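## Task

Same setup and rules as above, but the face bearing the digit must end up on top. The goal picture shows one valid lie, and yaw does not matter. The block may contact only the hand (including wrist camera, post and last arm link) and must not leave it. To finish, the block rests motionless on the palm or fingers, touching neither wrist, camera nor post. The palm faces straight up and no hand motor reads moving or overload or is counting toward shutdown, ignoring motors off from the first reading. Then declare completion. After the hand is opened, the digit must still face up with the block lying on the hand.

## Robot and tools

Robot: one UR-type six-joint arm carrying a right-handed, four-digit LEAP-style hand (index, middle, ring, thumb; sixteen hinge motors). A wrist camera and a fixed mast sit on the palm side of the wrist; the mast occupies x +0.05 to +0.10, z -0.16 to -0.11, reaching to y = +0.06 m, and can collide with things.

Frames: the scene frame has its origin on the table under the arm base, +z up, +y to the left when looking along +x. Results report end_effector_position (m) and end_effector_quat_wxyz of the hand point, plus velocities, in that frame. The hand point sits in front of the palm where thumb tip meets index and middle tips. Its own axes: +z runs out along straight fingers, +x across the palm away from the thumb, +y out of the palm face (the face is at y = -0.062 m). Knuckle hinges lie at z = -0.017 m and straight fingertips 0.139 m beyond; bending moves tips toward +y. Only the rubber fingertip caps grip well.

execute_actions takes "actions": a list holding one action, one wait, or nothing. An empty list just returns state with pictures. An action is {"rows": [...], "steps": n} with up to 15 rows and n from 9 to 15 (default 15), each step 1/30 s; a short row list repeats its last row. A wait is {"steps": n} with n up to 300, counted from the previous result, so your reply time is included. Optional "pictures": true adds images.

A row is one flat list of 24 numbers, each in [-1, 1], for the single arm and hand: dx, dy, dz, rx, ry, rz, then index_mcp, index_abd, index_pip, index_dip, middle_mcp, middle_abd, middle_pip, middle_dip, ring_mcp, ring_abd, ring_pip, ring_dip, thumb_cmc, thumb_axl, thumb_mcp, thumb_ipl, current_limit, speed. The first six are an offset, not a pose, expressed in the hand point's own axes and measured from the hand point pose in the latest result that reports it (or, before any such result, and for later calls within the same reply, from where the robot is when the action begins). Every row is counted from that same base, not chained. Scale: 1.0 = 0.6 m for dx, dy, dz and 180 degrees for the rotation vector rx, ry, rz. All zeros means return to the base pose, not hold. Each step the command is clipped to within 100 mm and 16 degrees of the measured pose; motion lags about 0.17 s.

Hand numbers are absolute goal angles, linearly mapped between each hinge's stops (degrees at +1 and -1, then the straight value): finger _mcp (-18, +128; +0.75) curls toward the palm as the value falls; _abd (-60, +60; +0.00) swings the finger away from the thumb toward -1; _pip (-29, +108; +0.58); _dip (-21, +117; +0.70). thumb_cmc (-20, +120; +0.71) brings the thumb from beside the palm to in front of it toward -1; thumb_axl (-27, +140; +0.68) rolls it about its length; thumb_mcp (-69, +109; +0.23) and thumb_ipl (-77, +108; +0.17) flex it, toward +z with axl straight, or along the cmc swing direction with axl at -0.40. current_limit maps -1..+1 to 0..550 mA (minimum 11 mA) for every motor; speed sets set-point rate as (speed+1)/2 of 5.9 rad/s. Initial values: +0.4 and -0.6. Last written values persist.

move: "target" is one 24-number row, same layout and same offset base as above. Optional "speed" in m/s (0.002 to 0.5, default 0.25; turning up to twice that in rad/s) and "stop_force" in N (9 to 40, not before 0.2 s), which ends the path when push against the motion reaches that level; unreliable for rotating moves, and omit it when backing off a contact. Paths last 0.5 to 10 s. Result ends in a move: line (done, off_target, moving, held, fault, contact) plus limits (paced = clipped, held = some steps blocked) and distance to target.

wait: "seconds" 0 to 10, sends nothing new. zoom_image: "camera" (cam_high, cam_low, cam_wrist) and "region" [x0, y0, x1, y1] in pixels, up to 504x504. show_instructions re-shows the goal picture. read_manual gives licences. finished_scene: "scene" 1 or 2; irreversible; call it to declare done.

Results: hand_goal, hand_measured, hand_current_ma (positive pushes toward -1), hand_state per motor (moving, goal, blocked, overload), hand_current_limit, hand_speed; Wrist force/torque in hand-point axes (noisy, saturates near 50 N); HELD steps and pose unreachable lines mean the clearance check altered commands; Hand target shows where the arm is heading. Nine steps of each action are kept back and run during your reply.

Avoid: motor current at 495 mA or more for 5 s shuts that motor down for 10 s, so ease off hard squeezes. Contact torque at a joint load limit (wrist joints 24.3 N m) or 150 N outside force stops the arm 10 s; motors above 85 °C also stop it. Keep the palm up and motions gentle so the block never drops or touches anything but the hand, and never knock items off the table.

Each tool is called after ">>>" by a JSON object that holds its "method" and its "body", one argument or row to a line.

## Session

>>> {"method": "show_instructions", "body": {

}}

>>> {"method": "execute_actions", "body": {
  "actions": []
}}

Reference images for this scene: goal picture from the wrist camera place.

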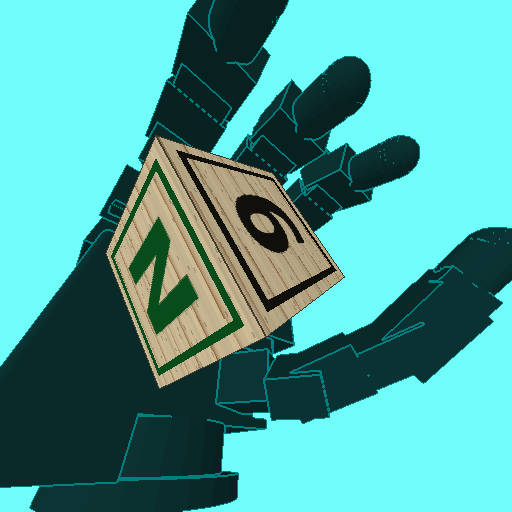

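Scene clock: 0.00 s of 4800.00 s.
end_effector_position=(+0.6066, +0.1061, +0.4943) hand_goal=(+0.046, +0.000, -0.008, +0.280, +0.046, +0.000, -0.008, +0.280, +0.046, +0.000, -0.008, +0.280, -0.104, +0.266, +0.032, -0.018) hand_measured=(+0.060, +0.000, -0.006, +0.282, +0.058, +0.000, -0.006, +0.282, +0.062, +0.000, -0.006, +0.282, -0.092, +0.270, +0.034, -0.016) hand_current_ma=(+80, +0, +13, +13, +80, +0, +13, +12, +88, +0, +13, +12, +64, +25, +11, +11) hand_state=(goal, goal, goal, goal, goal, goal, goal, goal, goal, goal, goal, goal, goal, goal, goal, goal) hand_current_limit=0.40 hand_speed=-0.60 end_effector_quat_wxyz=(+0.481, +0.439, +0.543, +0.530) end_effector_velocity=(+0.000, -0.000, -0.001) end_effector_angular_velocity=(+0.000, +0.003, -0.001)
Joint positions: [-0.131 -1.184  2.192 -4.17  -1.304 -0.056]
Joint velocities: [ 0.     0.     0.001  0.001 -0.001 -0.   ]
Motor temperatures (°C, as the motors report them): [18 21 21 26 29 23]
Wrist force (N, on the end effector, along its own x y z axes, offset not removed): no reading
Wrist torque (N m, same axes, about the end effector's origin, offset not removed): no reading
Hand target: +0.607, +0.106, +0.494; +0.481, +0.439, +0.543, +0.530
camera_calibration (this result's frames):
cam_wrist: T_world_to_cam=[[0.087562, -0.69066, 0.717859, -0.307585], [-0.670483, -0.573823, -0.470298, 0.651076], [0.736739, -0.440132, -0.513321, -0.020216], [0, 0, 0, 1]] pos_world=[0.478362, 0.152268, 0.516625]

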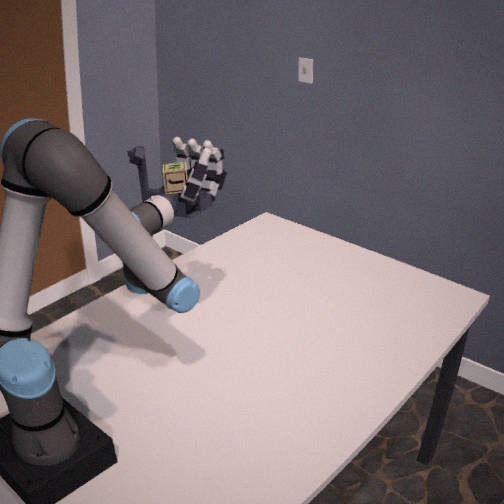

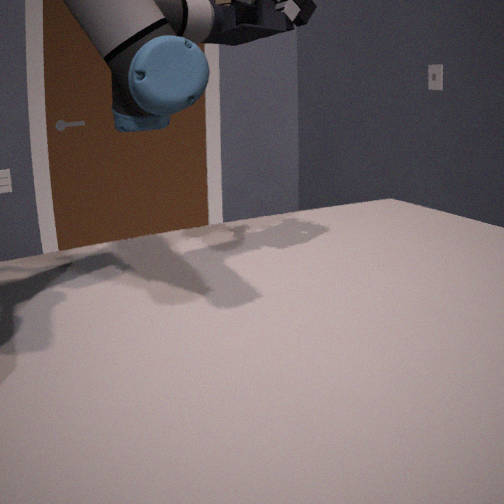

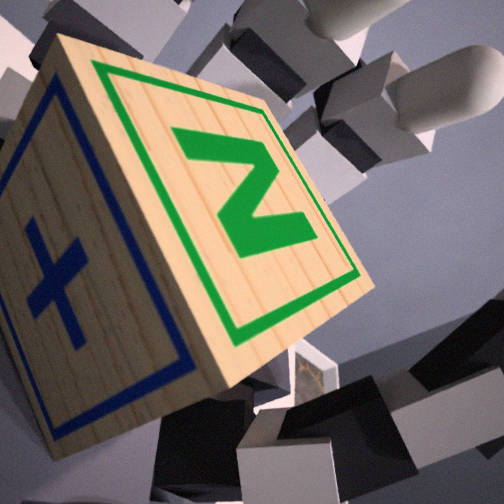

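>>> {"method": "move", "body": {
  "target": [0,0,0,0.13,0,0.024,0.6,0,-0.5,0.5,0.6,0,-0.5,0.5,-0.6,0,0.5,0.6,-0.1,0.27,0.03,0,0.4,-0.6],
  "speed": 0.15
}}

>>> {"method": "move", "body": {
  "target": [0,0,0,0.025,0,0,0.6,0,-0.5,0.5,0.6,0,-0.5,0.5,-0.6,0,0.5,0.6,-0.1,0.27,0.03,0,0.4,-0.6],
  "speed": 0.05
}}

Scene clock: 2.43 s of 4800.00 s.
end_effector_position=(+0.6067, +0.1061, +0.4945) hand_goal=(+0.600, +0.000, -0.500, +0.500, +0.600, +0.000, -0.500, +0.500, -0.600, +0.000, +0.500, +0.600, -0.100, +0.270, +0.030, +0.000) hand_measured=(+0.608, +0.000, -0.496, +0.498, +0.606, +0.000, -0.496, +0.498, -0.596, +0.000, +0.498, +0.598, -0.092, +0.270, +0.030, -0.002) hand_current_ma=(+42, +0, +21, -14, +42, +0, +21, -13, +23, +0, -11, -14, +43, +1, +3, -19) hand_state=(goal, goal, goal, goal, goal, goal, goal, goal, goal, goal, goal, goal, goal, goal, goal, goal) hand_current_limit=0.40 hand_speed=-0.60 end_effector_quat_wxyz=(+0.362, +0.548, +0.622, +0.427) end_effector_velocity=(+0.001, +0.000, +0.001) end_effector_angular_velocity=(-0.000, +0.014, -0.000)
Joint positions: [-0.12  -1.535  2.246 -3.455 -1.344 -0.081]
Joint velocities: [ 0.001 -0.011 -0.005  0.03  -0.001 -0.001]
Motor temperatures (°C, as the motors report them): [18 21 21 26 29 23]
Wrist force (N, on the end effector, along its own x y z axes, offset not removed): [-0.3 -1.6 -0.6]
Wrist torque (N m, same axes, about the end effector's origin, offset not removed): [-0.12 -0.05 0.01]
Hand target: +0.607, +0.106, +0.495; +0.362, +0.548, +0.622, +0.426
Off the commanded pose: 0.000 m, 0 deg.
Kept back: nothing.
move: done
camera_calibration (this result's frames):
cam_wrist: T_world_to_cam=[[0.351724, -0.704536, 0.616376, -0.416419], [-0.8161, -0.553324, -0.166773, 0.587378], [0.458554, -0.444366, -0.769589, 0.275749], [0, 0, 0, 1]] pos_world=[0.499377, 0.154162, 0.566843]

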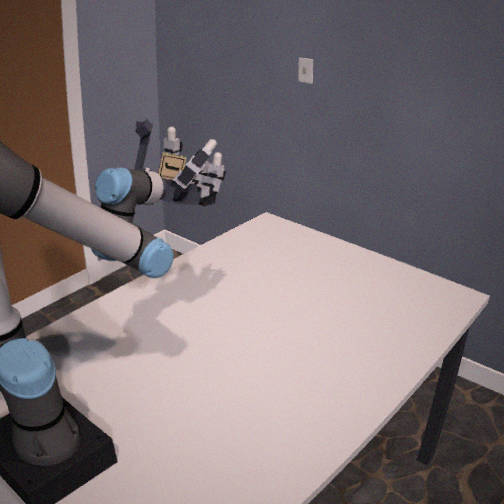

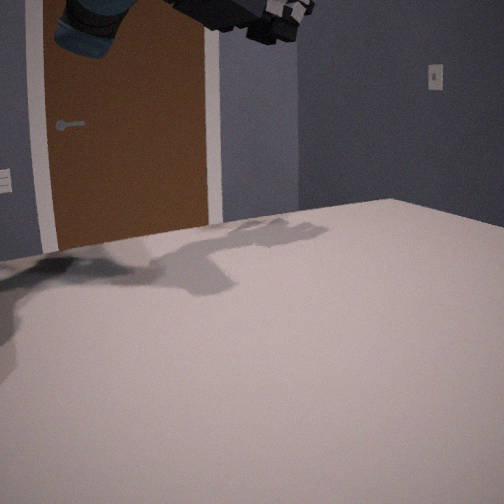

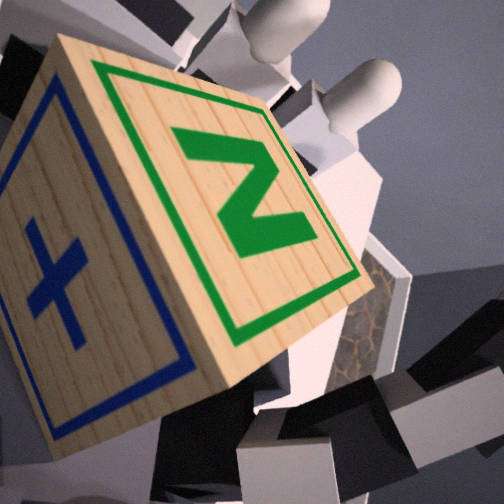

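Scene clock: 3.53 s of 4800.00 s.
end_effector_position=(+0.6068, +0.1061, +0.4946) hand_goal=(+0.600, +0.000, -0.500, +0.500, +0.600, +0.000, -0.500, +0.500, -0.600, +0.000, +0.500, +0.600, -0.100, +0.270, +0.030, +0.000) hand_measured=(+0.608, +0.000, -0.496, +0.498, +0.606, +0.000, -0.496, +0.498, -0.596, +0.000, +0.498, +0.598, -0.092, +0.270, +0.030, -0.002) hand_current_ma=(+42, +0, +21, -14, +42, +0, +21, -13, +23, +0, -9, -14, +43, +1, +0, -19) hand_state=(goal, goal, goal, goal, goal, goal, goal, goal, goal, goal, goal, goal, goal, goal, goal, goal) hand_current_limit=0.40 hand_speed=-0.60 end_effector_quat_wxyz=(+0.341, +0.561, +0.638, +0.403) end_effector_velocity=(+0.001, -0.001, +0.000) end_effector_angular_velocity=(-0.001, +0.013, -0.001)
Joint positions: [-0.119 -1.59   2.229 -3.305 -1.351 -0.098]
Joint velocities: [-0.001 -0.008 -0.005  0.027 -0.001 -0.003]
Motor temperatures (°C, as the motors report them): [18 21 21 26 29 23]
Wrist force (N, on the end effector, along its own x y z axes, offset not removed): [1.7 0.4 -0.5]
Wrist torque (N m, same axes, about the end effector's origin, offset not removed): [0.18 -0.37 0.25]
Hand target: +0.607, +0.106, +0.495; +0.341, +0.561, +0.638, +0.402
Off the commanded pose: 0.000 m, 0 deg.
Kept back: nothing.
move: done
camera_calibration (this result's frames):
cam_wrist: T_world_to_cam=[[0.398737, -0.697703, 0.595164, -0.435206], [-0.82551, -0.555739, -0.0984246, 0.559566], [0.399427, -0.452068, -0.797554, 0.32628], [0, 0, 0, 1]] pos_world=[0.505135, 0.154829, 0.57432]

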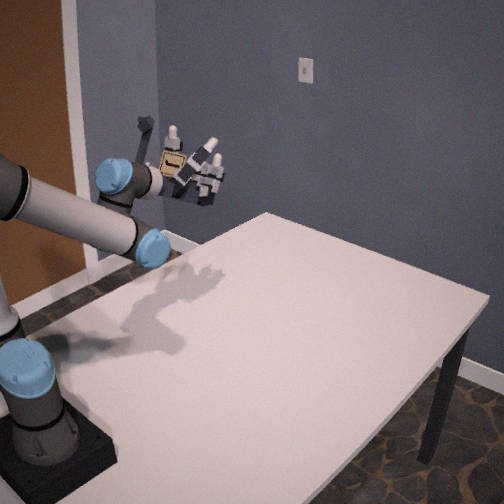

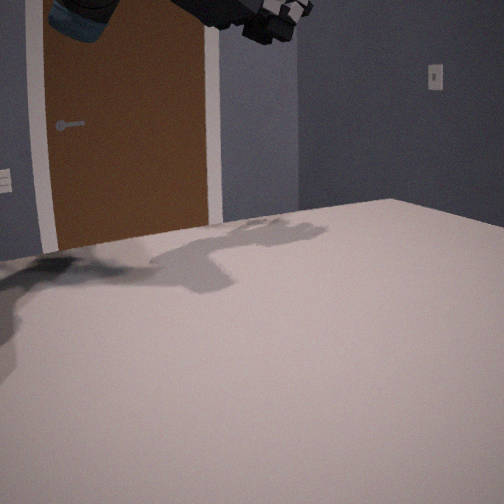

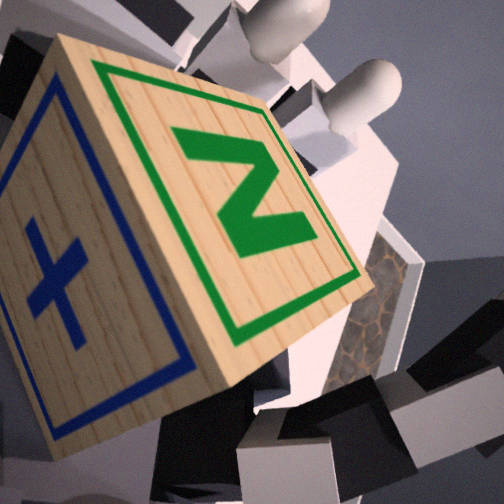

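Push with the ring finger.

>>> {"method": "move", "body": {
  "target": [0,0,0,0,0,0,0.6,0,-0.5,0.5,0.6,0,-0.5,0.5,-0.85,0,0.8,0.6,-0.1,0.27,0.03,0,0.4,-0.85]
}}

Scene clock: 4.83 s of 4800.00 s.
end_effector_position=(+0.6068, +0.1061, +0.4946) hand_goal=(+0.600, +0.000, -0.500, +0.500, +0.600, +0.000, -0.500, +0.500, -0.850, +0.000, +0.800, +0.600, -0.100, +0.270, +0.030, +0.000) hand_measured=(+0.608, +0.000, -0.496, +0.498, +0.606, +0.000, -0.496, +0.498, -0.836, +0.000, +0.800, +0.598, -0.092, +0.270, +0.030, -0.002) hand_current_ma=(+42, +0, +21, -14, +42, +0, +21, -13, +79, +0, -4, -14, +43, +1, +0, -19) hand_state=(goal, goal, goal, goal, goal, goal, goal, goal, goal, goal, goal, goal, goal, goal, goal, goal) hand_current_limit=0.40 hand_speed=-0.85 end_effector_quat_wxyz=(+0.341, +0.561, +0.638, +0.403) end_effector_velocity=(+0.000, -0.000, +0.000) end_effector_angular_velocity=(+0.000, +0.001, -0.001)
Joint positions: [-0.119 -1.59   2.229 -3.305 -1.351 -0.098]
Joint velocities: [-0.     0.    -0.001  0.001 -0.     0.   ]
Motor temperatures (°C, as the motors report them): [18 21 21 26 29 23]
Wrist force (N, on the end effector, along its own x y z axes, offset not removed): [1.1 -0.6 -0.5]
Wrist torque (N m, same axes, about the end effector's origin, offset not removed): [0.02 -0.26 0.14]
Hand target: +0.607, +0.106, +0.495; +0.341, +0.561, +0.638, +0.403
Off the commanded pose: 0.000 m, 0 deg.
Kept back: nothing.
move: done
camera_calibration (this result's frames):
cam_wrist: T_world_to_cam=[[0.39874, -0.6977, 0.595165, -0.435208], [-0.825507, -0.555743, -0.0984246, 0.559566], [0.399429, -0.452067, -0.797554, 0.326281], [0, 0, 0, 1]] pos_world=[0.505135, 0.154831, 0.574322]

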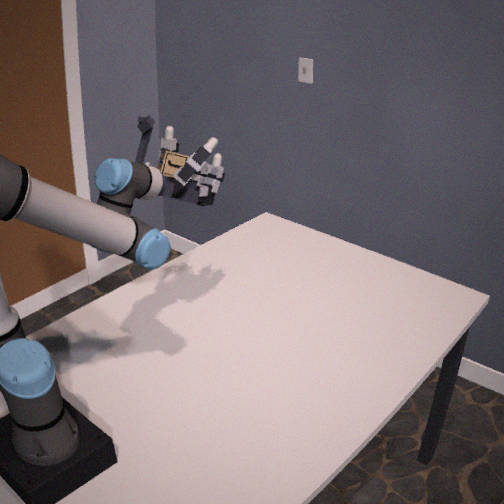

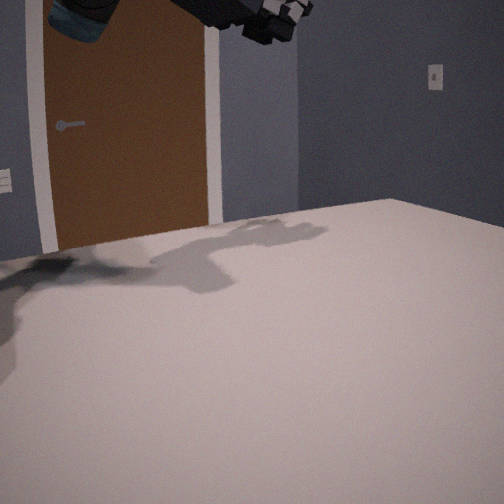

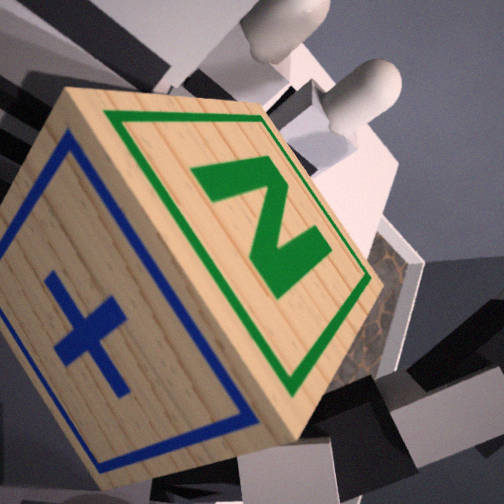

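Turning the right way.

>>> {"method": "move", "body": {
  "target": [0,0,0,0.015,0,0,0.6,0,-0.5,0.5,0.6,0,-0.5,0.5,-1,0,0.8,0.8,-0.1,0.27,0.03,0,0.4,-0.85],
  "speed": 0.05
}}

Scene clock: 5.90 s of 4800.00 s.
end_effector_position=(+0.6068, +0.1061, +0.4946) hand_goal=(+0.600, +0.000, -0.500, +0.500, +0.600, +0.000, -0.500, +0.500, -1.000, +0.000, +0.800, +0.800, -0.100, +0.270, +0.030, +0.000) hand_measured=(+0.608, +0.000, -0.496, +0.498, +0.606, +0.000, -0.496, +0.498, -0.922, -0.004, +0.810, +0.798, -0.092, +0.270, +0.030, -0.002) hand_current_ma=(+42, +0, +21, -14, +42, +0, +21, -13, +385, -15, +49, -6, +43, +1, -1, -19) hand_state=(goal, goal, goal, goal, goal, goal, goal, goal, blocked, goal, goal, goal, goal, goal, goal, goal) hand_current_limit=0.40 hand_speed=-0.85 end_effector_quat_wxyz=(+0.328, +0.569, +0.647, +0.388) end_effector_velocity=(+0.000, -0.000, -0.001) end_effector_angular_velocity=(-0.000, +0.012, +0.001)
Joint positions: [-0.119 -1.619  2.215 -3.215 -1.356 -0.108]
Joint velocities: [-0.    -0.005 -0.004  0.021 -0.    -0.002]
Motor temperatures (°C, as the motors report them): [18 21 21 26 29 23]
Wrist force (N, on the end effector, along its own x y z axes, offset not removed): [0.7 0.2 -0.1]
Wrist torque (N m, same axes, about the end effector's origin, offset not removed): [0.11 -0.23 0.08]
Hand target: +0.607, +0.106, +0.495; +0.328, +0.569, +0.647, +0.387
Off the commanded pose: 0.000 m, 0 deg.
Kept back: nothing.
move: done
camera_calibration (this result's frames):
cam_wrist: T_world_to_cam=[[0.425974, -0.693709, 0.580787, -0.445055], [-0.828636, -0.556842, -0.057351, 0.541279], [0.363191, -0.456831, -0.812033, 0.355935], [0, 0, 0, 1]] pos_world=[0.508833, 0.15527, 0.578556]

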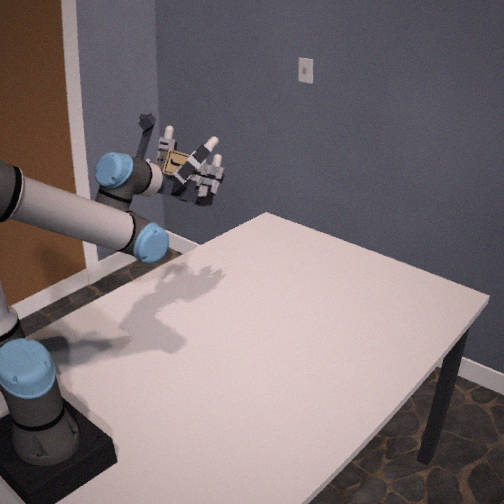

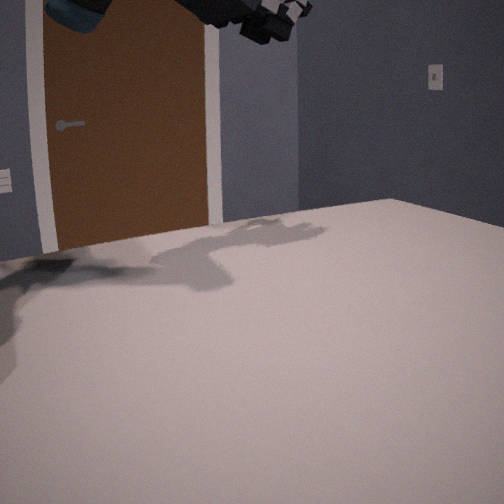

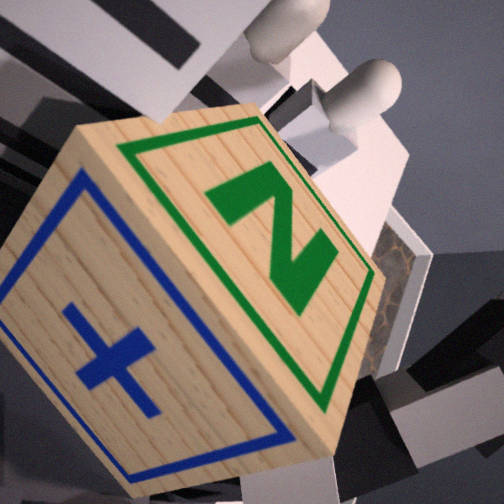

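>>> {"method": "move", "body": {
  "target": [0,0,0,0,0,0,0.62,0,-0.5,0.5,0.62,0,-0.5,0.5,-0.75,0,0.8,0.8,0.05,0.27,-0.1,0,0.4,-0.85]
}}

Scene clock: 7.20 s of 4800.00 s.
end_effector_position=(+0.6068, +0.1061, +0.4946) hand_goal=(+0.620, +0.000, -0.500, +0.500, +0.620, +0.000, -0.500, +0.500, -0.750, +0.000, +0.800, +0.800, +0.050, +0.270, -0.100, +0.000) hand_measured=(+0.630, +0.000, -0.496, +0.498, +0.628, +0.000, -0.496, +0.498, -0.748, -0.004, +0.806, +0.800, +0.054, +0.270, -0.100, -0.002) hand_current_ma=(+54, +0, +21, -13, +53, +0, +21, -13, +10, -14, +28, -5, +18, +4, -2, -19) hand_state=(goal, goal, goal, goal, goal, goal, goal, goal, goal, goal, goal, goal, goal, goal, goal, goal) hand_current_limit=0.40 hand_speed=-0.85 end_effector_quat_wxyz=(+0.328, +0.569, +0.647, +0.388) end_effector_velocity=(-0.000, +0.000, +0.001) end_effector_angular_velocity=(-0.001, -0.002, -0.000)
Joint positions: [-0.119 -1.619  2.215 -3.215 -1.356 -0.108]
Joint velocities: [ 0.001  0.    -0.001 -0.001 -0.002  0.   ]
Motor temperatures (°C, as the motors report them): [18 21 21 26 29 23]
Wrist force (N, on the end effector, along its own x y z axes, offset not removed): [2.5 1.5 0.1]
Wrist torque (N m, same axes, about the end effector's origin, offset not removed): [0.18 -0.48 0.38]
Hand target: +0.607, +0.106, +0.495; +0.328, +0.569, +0.647, +0.388
Off the commanded pose: 0.000 m, 0 deg.
Kept back: nothing.
move: done
camera_calibration (this result's frames):
cam_wrist: T_world_to_cam=[[0.42598, -0.693702, 0.580791, -0.445061], [-0.82863, -0.556851, -0.0573521, 0.541281], [0.3632, -0.45683, -0.81203, 0.355938], [0, 0, 0, 1]] pos_world=[0.508831, 0.155277, 0.578564]

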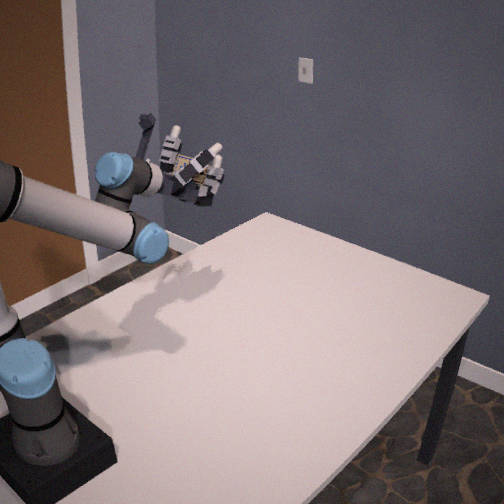

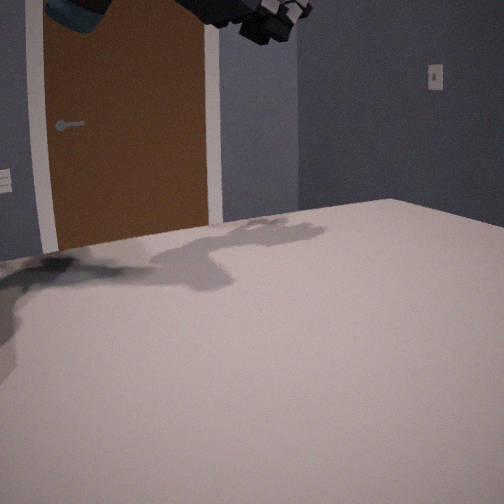

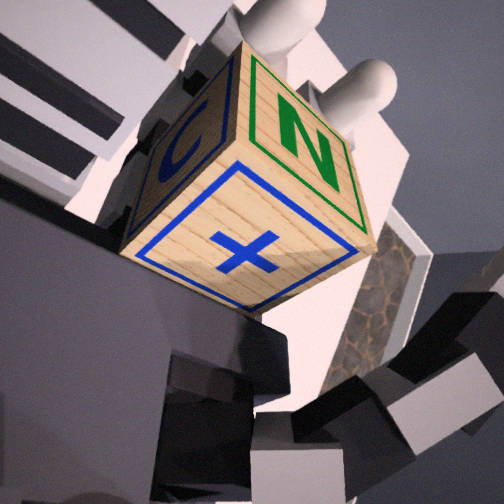

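>>> {"method": "move", "body": {
  "target": [0,0,0,-0.08,0,-0.01,0.3,0,-0.3,0.5,0.3,0,-0.3,0.5,-0.4,0,0.58,0.7,0.5,-0.3,-0.2,-0.2,0.4,-0.8],
  "speed": 0.15
}}

Scene clock: 9.23 s of 4800.00 s.
end_effector_position=(+0.6066, +0.1061, +0.4944) hand_goal=(+0.300, +0.000, -0.300, +0.500, +0.300, +0.000, -0.300, +0.500, -0.400, +0.000, +0.580, +0.700, +0.500, -0.300, -0.200, -0.200) hand_measured=(+0.610, +0.004, -0.300, +0.498, +0.612, +0.000, -0.300, +0.498, -0.396, -0.004, +0.586, +0.702, +0.506, -0.294, -0.200, -0.198) hand_current_ma=(+385, +21, -2, -13, +385, +0, -2, -12, +23, -14, +30, +16, +28, +38, +5, +12) hand_state=(blocked, goal, goal, goal, blocked, goal, goal, goal, goal, goal, goal, goal, goal, goal, goal, goal) hand_current_limit=0.40 hand_speed=-0.80 end_effector_quat_wxyz=(+0.403, +0.513, +0.602, +0.461) end_effector_velocity=(+0.000, -0.000, +0.001) end_effector_angular_velocity=(-0.000, -0.004, -0.001)
Joint positions: [-0.128 -1.431  2.257 -3.702 -1.324 -0.084]
Joint velocities: [-0.     0.001 -0.002 -0.004 -0.     0.   ]
Motor temperatures (°C, as the motors report them): [18 21 21 26 29 23]
Wrist force (N, on the end effector, along its own x y z axes, offset not removed): [1.8 1.0 -0.2]
Wrist torque (N m, same axes, about the end effector's origin, offset not removed): [0.27 -0.30 0.32]
Hand target: +0.607, +0.106, +0.494; +0.403, +0.513, +0.602, +0.461
Off the commanded pose: 0.000 m, 0 deg.
Kept back: nothing.
move: done
camera_calibration (this result's frames):
cam_wrist: T_world_to_cam=[[0.275391, -0.69425, 0.664964, -0.395127], [-0.781305, -0.564654, -0.265948, 0.616416], [0.560109, -0.4463, -0.697922, 0.178884], [0, 0, 0, 1]] pos_world=[0.490229, 0.15358, 0.551527]

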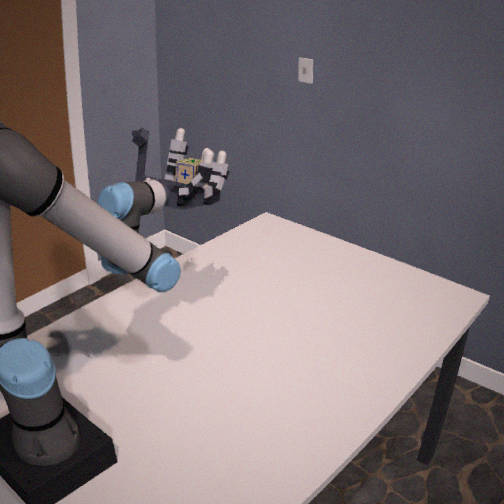

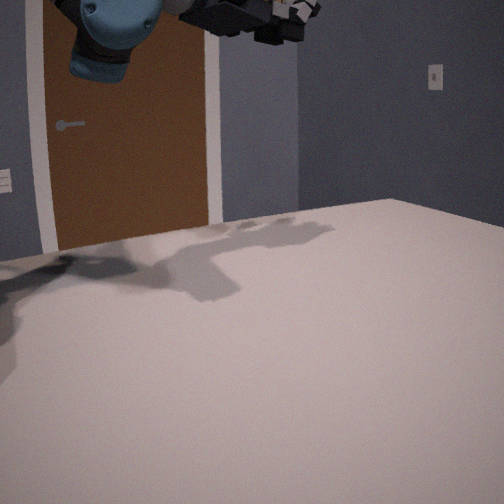

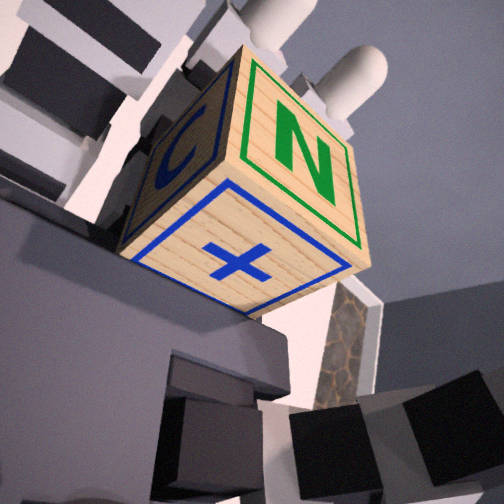

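>>> {"method": "move", "body": {
  "target": [0,0,0,-0.075,0,0,0.5,0,0.35,0.5,0.5,0,0.35,0.5,-0.4,0,0.58,0.7,0.5,-0.3,-0.2,-0.2,0.4,-0.8],
  "speed": 0.15
}}

>>> {"method": "move", "body": {
  "target": [0,0,0,0,0,0,0.3,0,0.4,0.5,0.3,0,0.4,0.5,-0.4,0,0.58,0.7,0.5,-0.3,-0.2,-0.2,0.4,-0.85]
}}

Scene clock: 11.17 s of 4800.00 s.
end_effector_position=(+0.6065, +0.1061, +0.4943) hand_goal=(+0.500, +0.000, +0.350, +0.500, +0.500, +0.000, +0.350, +0.500, -0.400, +0.000, +0.580, +0.700, +0.500, -0.300, -0.200, -0.200) hand_measured=(+0.610, +0.004, +0.350, +0.498, +0.612, +0.000, +0.350, +0.498, -0.396, -0.004, +0.584, +0.702, +0.506, -0.296, -0.200, -0.198) hand_current_ma=(+385, +21, +1, -12, +385, +0, +1, -11, +23, -14, +22, +15, +29, +25, +5, +12) hand_state=(blocked, goal, goal, goal, blocked, goal, goal, goal, goal, goal, goal, goal, goal, goal, goal, goal) hand_current_limit=0.40 hand_speed=-0.80 end_effector_quat_wxyz=(+0.460, +0.462, +0.544, +0.528) end_effector_velocity=(+0.000, +0.000, +0.001) end_effector_angular_velocity=(+0.000, -0.002, +0.001)
Joint positions: [-0.122 -1.222  2.208 -4.104 -1.317 -0.023]
Joint velocities: [ 0.001  0.001 -0.002 -0.001  0.     0.   ]
Motor temperatures (°C, as the motors report them): [18 21 21 26 29 23]
Wrist force (N, on the end effector, along its own x y z axes, offset not removed): [0.6 -1.1 -0.4]
Wrist torque (N m, same axes, about the end effector's origin, offset not removed): [-0.14 -0.14 0.17]
Hand target: +0.607, +0.106, +0.494; +0.460, +0.462, +0.544, +0.528
Off the commanded pose: 0.000 m, 0 deg.
Kept back: nothing.
move: done
camera_calibration (this result's frames):
cam_wrist: T_world_to_cam=[[0.119482, -0.717333, 0.686409, -0.308558], [-0.69493, -0.554192, -0.458195, 0.657803], [0.709081, -0.422261, -0.564712, 0.0200997], [0, 0, 0, 1]] pos_world=[0.479742, 0.151698, 0.52455]

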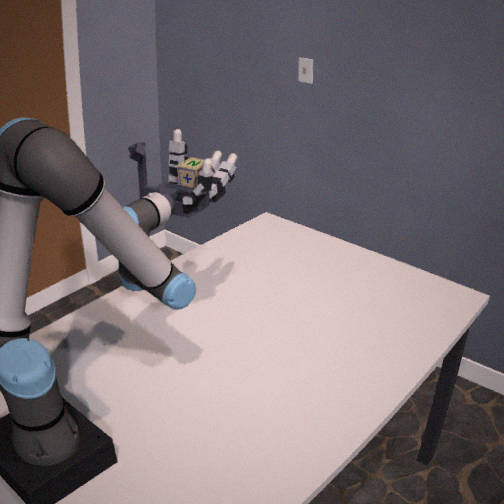

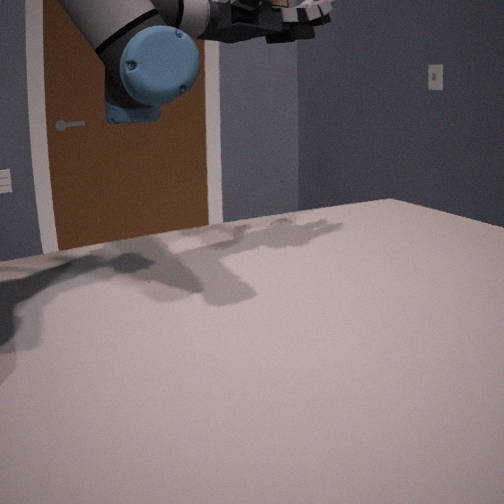

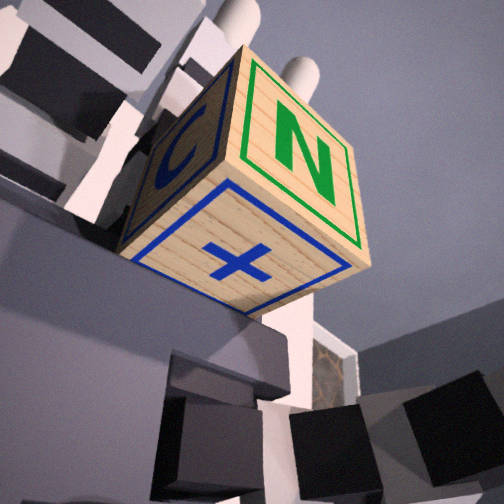

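Scene clock: 11.67 s of 4800.00 s.
end_effector_position=(+0.6065, +0.1061, +0.4943) hand_goal=(+0.300, +0.000, +0.400, +0.500, +0.300, +0.000, +0.400, +0.500, -0.400, +0.000, +0.580, +0.700, +0.500, -0.300, -0.200, -0.200) hand_measured=(+0.610, +0.004, +0.400, +0.498, +0.612, +0.000, +0.400, +0.498, -0.396, -0.004, +0.584, +0.702, +0.506, -0.296, -0.200, -0.198) hand_current_ma=(+385, +21, +2, -12, +385, +0, +2, -11, +23, -14, +22, +15, +29, +25, +5, +12) hand_state=(blocked, goal, goal, goal, blocked, goal, goal, goal, goal, goal, goal, goal, goal, goal, goal, goal) hand_current_limit=0.40 hand_speed=-0.85 end_effector_quat_wxyz=(+0.460, +0.462, +0.544, +0.528) end_effector_velocity=(+0.000, -0.001, +0.000) end_effector_angular_velocity=(-0.000, -0.002, -0.003)
Joint positions: [-0.122 -1.222  2.208 -4.104 -1.317 -0.023]
Joint velocities: [-0.002  0.    -0.    -0.001 -0.     0.   ]
Motor temperatures (°C, as the motors report them): [18 21 21 26 29 23]
Wrist force (N, on the end effector, along its own x y z axes, offset not removed): [1.5 -0.6 -1.1]
Wrist torque (N m, same axes, about the end effector's origin, offset not removed): [0.02 -0.19 0.26]
Hand target: +0.607, +0.106, +0.494; +0.460, +0.462, +0.544, +0.528
Off the commanded pose: 0.000 m, 0 deg.
Kept back: nothing.
move: done
camera_calibration (this result's frames):
cam_wrist: T_world_to_cam=[[0.119457, -0.717337, 0.68641, -0.308544], [-0.694915, -0.55419, -0.458222, 0.657807], [0.709101, -0.422258, -0.56469, 0.0200761], [0, 0, 0, 1]] pos_world=[0.479742, 0.151698, 0.524546]

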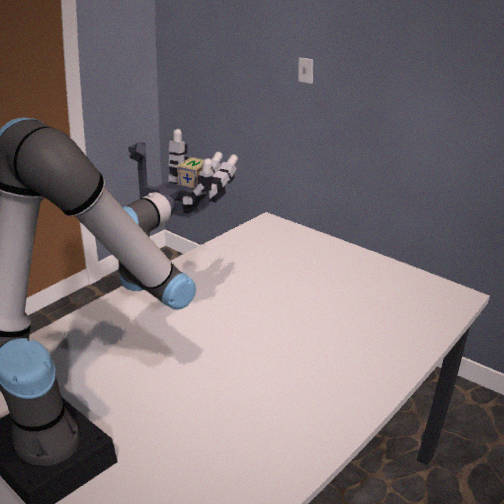

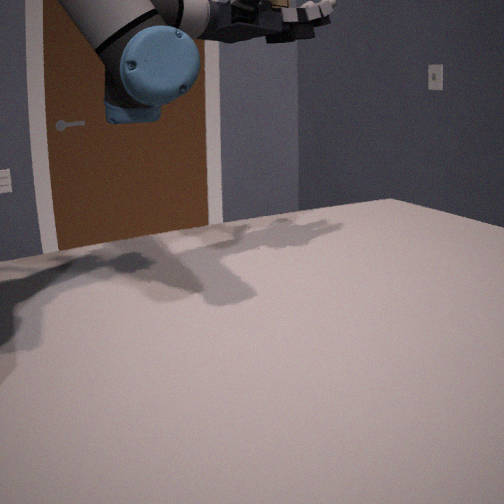

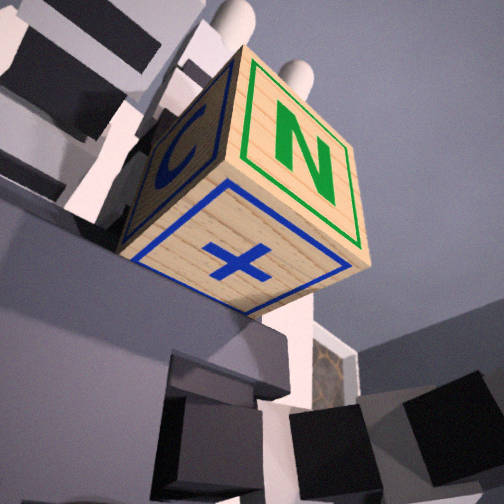

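>>> {"method": "move", "body": {
  "target": [0,0,0,-0.06,0,0,0.68,0,0.4,0.5,0.68,0,-1,0.75,-0.4,0,0.58,0.7,0.5,-0.3,-0.2,-0.2,0.5,-0.6],
  "speed": 0.15
}}

Scene clock: 13.67 s of 4800.00 s.
end_effector_position=(+0.6064, +0.1061, +0.4941) hand_goal=(+0.680, +0.000, +0.400, +0.500, +0.680, +0.000, -1.000, +0.750, -0.400, +0.000, +0.580, +0.700, +0.500, -0.300, -0.200, -0.200) hand_measured=(+0.690, +0.002, +0.400, +0.498, +0.690, +0.000, -0.992, +0.750, -0.396, -0.004, +0.582, +0.702, +0.506, -0.298, -0.200, -0.198) hand_current_ma=(+55, +14, +4, -12, +57, +0, +37, -5, +22, -14, +15, +14, +30, +14, +5, +12) hand_state=(goal, goal, goal, goal, goal, goal, goal, goal, goal, goal, goal, goal, goal, goal, goal, goal) hand_current_limit=0.50 hand_speed=-0.60 end_effector_quat_wxyz=(+0.502, +0.417, +0.492, +0.577) end_effector_velocity=(+0.000, -0.001, +0.000) end_effector_angular_velocity=(-0.000, -0.001, -0.003)
Joint positions: [-0.111 -1.066  2.115 -4.362 -1.328  0.024]
Joint velocities: [-0.002  0.    -0.001 -0.    -0.002 -0.   ]
Motor temperatures (°C, as the motors report them): [18 21 21 26 29 23]
Wrist force (N, on the end effector, along its own x y z axes, offset not removed): [1.4 0.1 0.8]
Wrist torque (N m, same axes, about the end effector's origin, offset not removed): [-0.13 -0.33 0.17]
Hand target: +0.606, +0.106, +0.494; +0.502, +0.417, +0.492, +0.577
Off the commanded pose: 0.000 m, 0 deg.
Kept back: nothing.
move: done
camera_calibration (this result's frames):
cam_wrist: T_world_to_cam=[[-0.00616993, -0.736295, 0.676633, -0.225404], [-0.59526, -0.540997, -0.594127, 0.663006], [0.803509, -0.406438, -0.434949, -0.102969], [0, 0, 0, 1]] pos_world=[0.476007, 0.15087, 0.501639]

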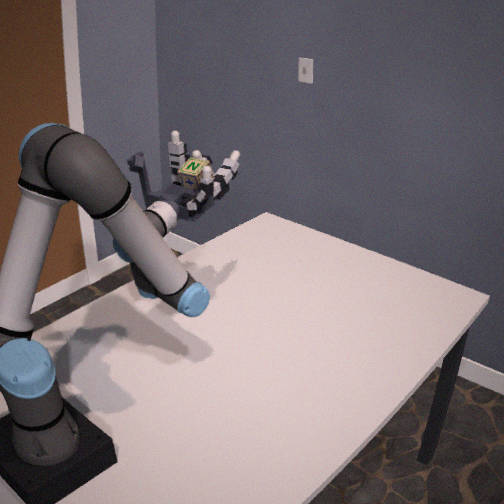

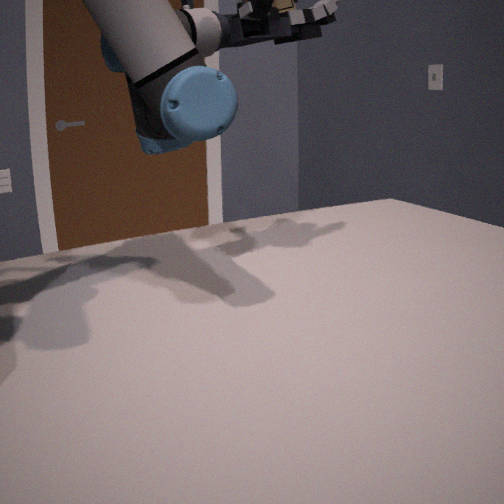

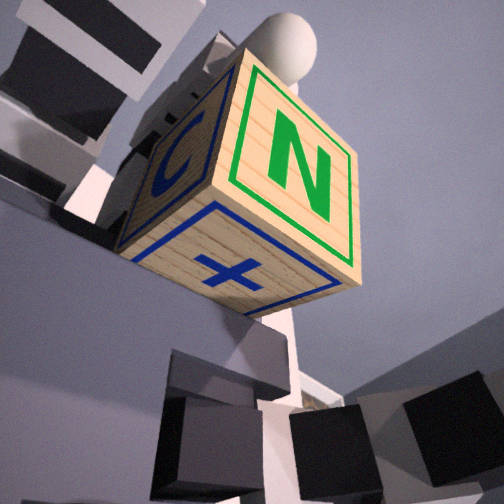

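Tipping. Raise the index beneath it.

>>> {"method": "move", "body": {
  "target": [0,0,0,0,0,0,0.4,0,0.5,0.5,0.62,0,-1,0.7,-0.4,0,0.58,0.7,0.5,-0.3,-0.2,-0.2,0.5,-0.85]
}}

Scene clock: 14.97 s of 4800.00 s.
end_effector_position=(+0.6064, +0.1061, +0.4941) hand_goal=(+0.400, +0.000, +0.500, +0.500, +0.620, +0.000, -1.000, +0.700, -0.400, +0.000, +0.580, +0.700, +0.500, -0.300, -0.200, -0.200) hand_measured=(+0.426, +0.002, +0.500, +0.498, +0.636, +0.000, -0.998, +0.702, -0.396, -0.004, +0.582, +0.702, +0.506, -0.298, -0.200, -0.198) hand_current_ma=(+141, +14, +1, -12, +94, +0, +5, +12, +21, -14, +15, +14, +30, +14, +5, +12) hand_state=(blocked, goal, goal, goal, goal, goal, goal, goal, goal, goal, goal, goal, goal, goal, goal, goal) hand_current_limit=0.50 hand_speed=-0.85 end_effector_quat_wxyz=(+0.502, +0.417, +0.492, +0.577) end_effector_velocity=(-0.000, -0.000, -0.000) end_effector_angular_velocity=(+0.000, +0.001, -0.000)
Joint positions: [-0.111 -1.066  2.115 -4.362 -1.328  0.024]
Joint velocities: [-0.    -0.     0.001 -0.     0.    -0.   ]
Motor temperatures (°C, as the motors report them): [18 21 21 26 29 23]
Wrist force (N, on the end effector, along its own x y z axes, offset not removed): [1.5 1.1 0.4]
Wrist torque (N m, same axes, about the end effector's origin, offset not removed): [-0.01 -0.30 0.18]
Hand target: +0.606, +0.106, +0.494; +0.502, +0.417, +0.492, +0.577
Off the commanded pose: 0.000 m, 0 deg.
Kept back: nothing.
move: done
camera_calibration (this result's frames):
cam_wrist: T_world_to_cam=[[-0.00617748, -0.736296, 0.676631, -0.225398], [-0.595254, -0.540996, -0.594135, 0.663006], [0.803514, -0.406438, -0.434941, -0.102976], [0, 0, 0, 1]] pos_world=[0.476007, 0.15087, 0.501638]

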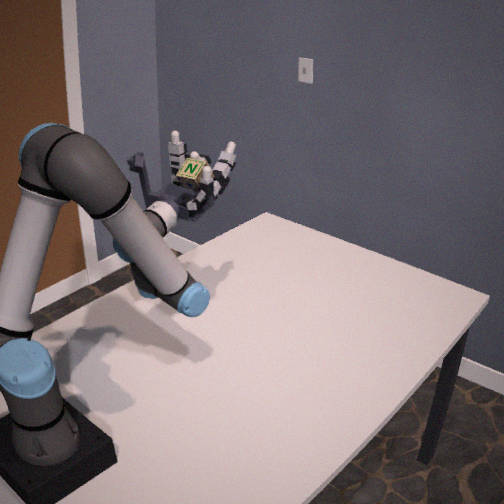

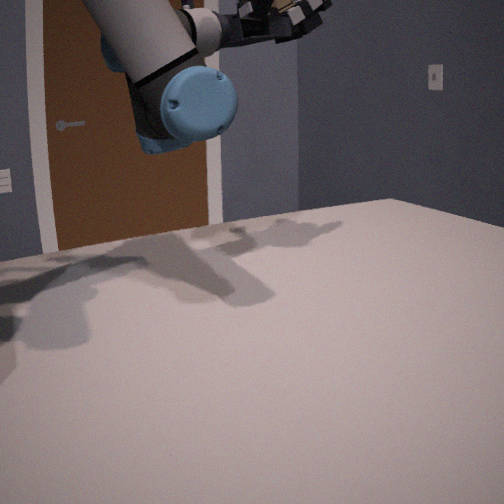

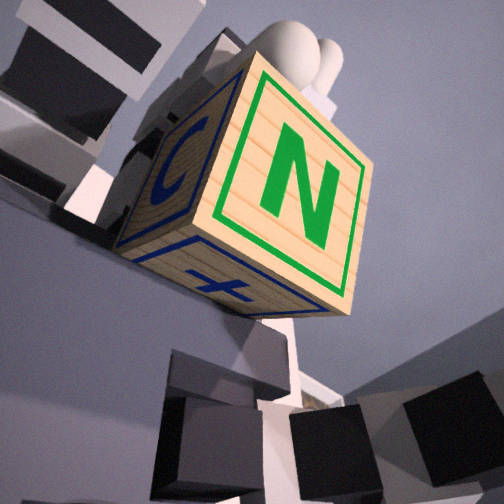

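>>> {"method": "move", "body": {
  "target": [0,0,0,0.055,0,0.005,0.3,0,0.5,0.5,0.5,0,0.4,0.6,-0.4,0,0.58,0.7,0.68,-0.4,-0.2,-0.3,0.5,-0.55],
  "speed": 0.15
}}

>>> {"method": "move", "body": {
  "target": [0,0,0,0,0,0,0,0,0.5,0.5,0.05,0,0.5,0.6,-0.4,0,0.58,0.7,0.68,-0.4,-0.2,-0.3,0.5,-0.85]
}}

Scene clock: 16.77 s of 4800.00 s.
end_effector_position=(+0.6065, +0.1061, +0.4943) hand_goal=(+0.300, +0.000, +0.500, +0.500, +0.500, +0.000, +0.400, +0.600, -0.400, +0.000, +0.580, +0.700, +0.680, -0.400, -0.200, -0.300) hand_measured=(+0.324, +0.002, +0.500, +0.498, +0.514, +0.000, +0.400, +0.602, -0.396, -0.004, +0.582, +0.702, +0.686, -0.398, -0.198, -0.298) hand_current_ma=(+131, +13, +2, -11, +90, +0, +1, +12, +21, -14, +15, +14, +35, +11, +11, +16) hand_state=(blocked, goal, goal, goal, goal, goal, goal, goal, goal, goal, goal, goal, goal, goal, goal, goal) hand_current_limit=0.50 hand_speed=-0.55 end_effector_quat_wxyz=(+0.460, +0.462, +0.536, +0.536) end_effector_velocity=(-0.000, -0.000, +0.000) end_effector_angular_velocity=(+0.001, +0.000, +0.001)
Joint positions: [-0.118 -1.209  2.201 -4.126 -1.319 -0.003]
Joint velocities: [-0.001 -0.001  0.001 -0.     0.002  0.001]
Motor temperatures (°C, as the motors report them): [18 21 21 26 29 23]
Wrist force (N, on the end effector, along its own x y z axes, offset not removed): [2.6 -0.2 -0.1]
Wrist torque (N m, same axes, about the end effector's origin, offset not removed): [-0.02 -0.47 0.31]
Hand target: +0.607, +0.106, +0.494; +0.459, +0.462, +0.536, +0.536
Off the commanded pose: 0.000 m, 0 deg.
Kept back: nothing.
move: done
camera_calibration (this result's frames):
cam_wrist: T_world_to_cam=[[0.111473, -0.729296, 0.675057, -0.296811], [-0.687974, -0.546824, -0.477153, 0.662164], [0.717123, -0.411232, -0.562693, 0.013052], [0, 0, 0, 1]] pos_world=[0.479278, 0.150991, 0.523662]

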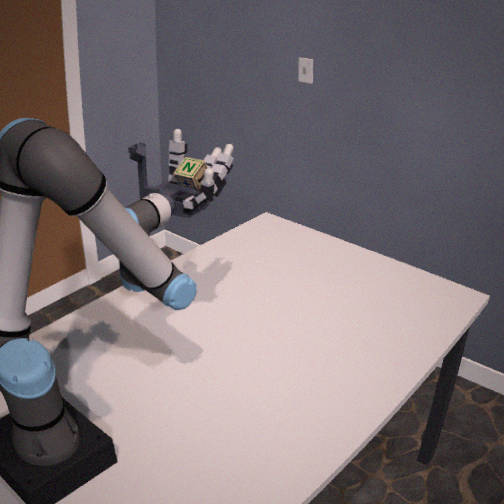

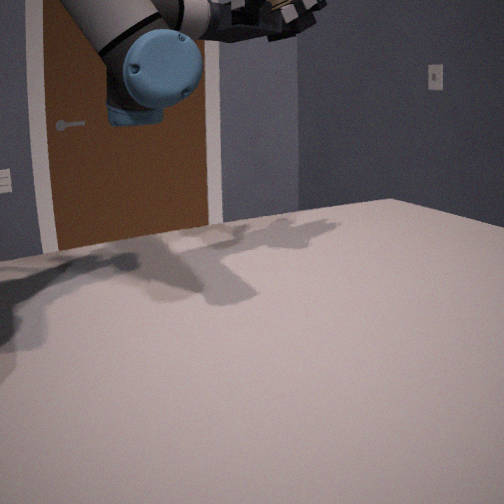

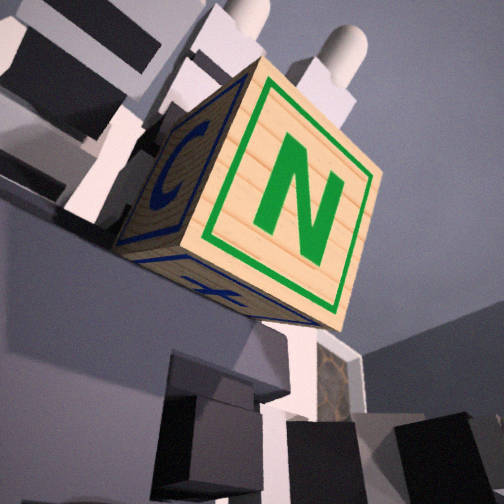

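Scene clock: 18.30 s of 4800.00 s.
end_effector_position=(+0.6065, +0.1061, +0.4943) hand_goal=(+0.000, +0.000, +0.500, +0.500, +0.050, +0.000, +0.500, +0.600, -0.400, +0.000, +0.580, +0.700, +0.680, -0.400, -0.200, -0.300) hand_measured=(+0.022, +0.002, +0.500, +0.498, +0.068, +0.000, +0.500, +0.602, -0.396, -0.004, +0.582, +0.702, +0.686, -0.398, -0.198, -0.298) hand_current_ma=(+119, +13, +2, -11, +107, +0, +1, +12, +21, -14, +15, +14, +35, +11, +11, +16) hand_state=(blocked, goal, goal, goal, goal, goal, goal, goal, goal, goal, goal, goal, goal, goal, goal, goal) hand_current_limit=0.50 hand_speed=-0.85 end_effector_quat_wxyz=(+0.459, +0.462, +0.536, +0.536) end_effector_velocity=(+0.000, -0.000, +0.001) end_effector_angular_velocity=(-0.000, -0.002, +0.000)
Joint positions: [-0.118 -1.209  2.201 -4.126 -1.319 -0.003]
Joint velocities: [-0.     0.    -0.002 -0.     0.001  0.   ]
Motor temperatures (°C, as the motors report them): [18 21 21 26 29 23]
Wrist force (N, on the end effector, along its own x y z axes, offset not removed): [2.0 0.4 1.1]
Wrist torque (N m, same axes, about the end effector's origin, offset not removed): [-0.06 -0.41 0.31]
Hand target: +0.607, +0.106, +0.494; +0.460, +0.462, +0.536, +0.536
Off the commanded pose: 0.000 m, 0 deg.
Kept back: nothing.
move: done
camera_calibration (this result's frames):
cam_wrist: T_world_to_cam=[[0.111481, -0.729295, 0.675056, -0.296815], [-0.68798, -0.546824, -0.477145, 0.662163], [0.717116, -0.411232, -0.562701, 0.0130588], [0, 0, 0, 1]] pos_world=[0.479279, 0.150991, 0.523663]

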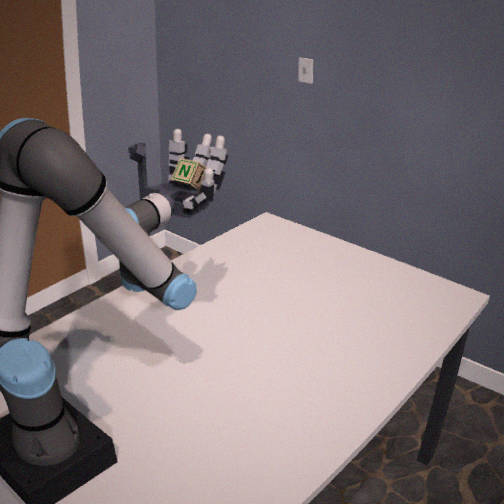

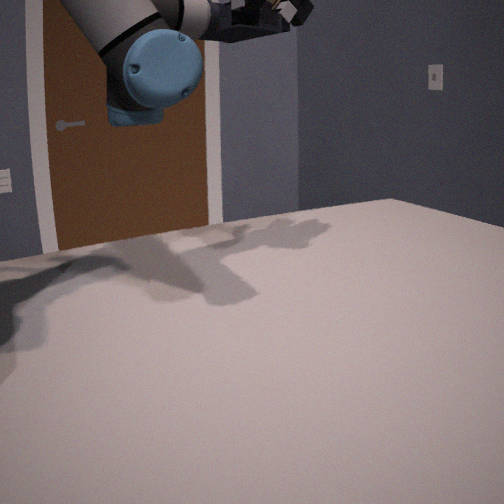

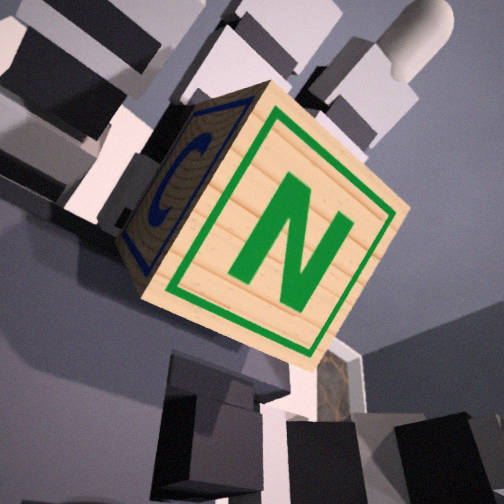

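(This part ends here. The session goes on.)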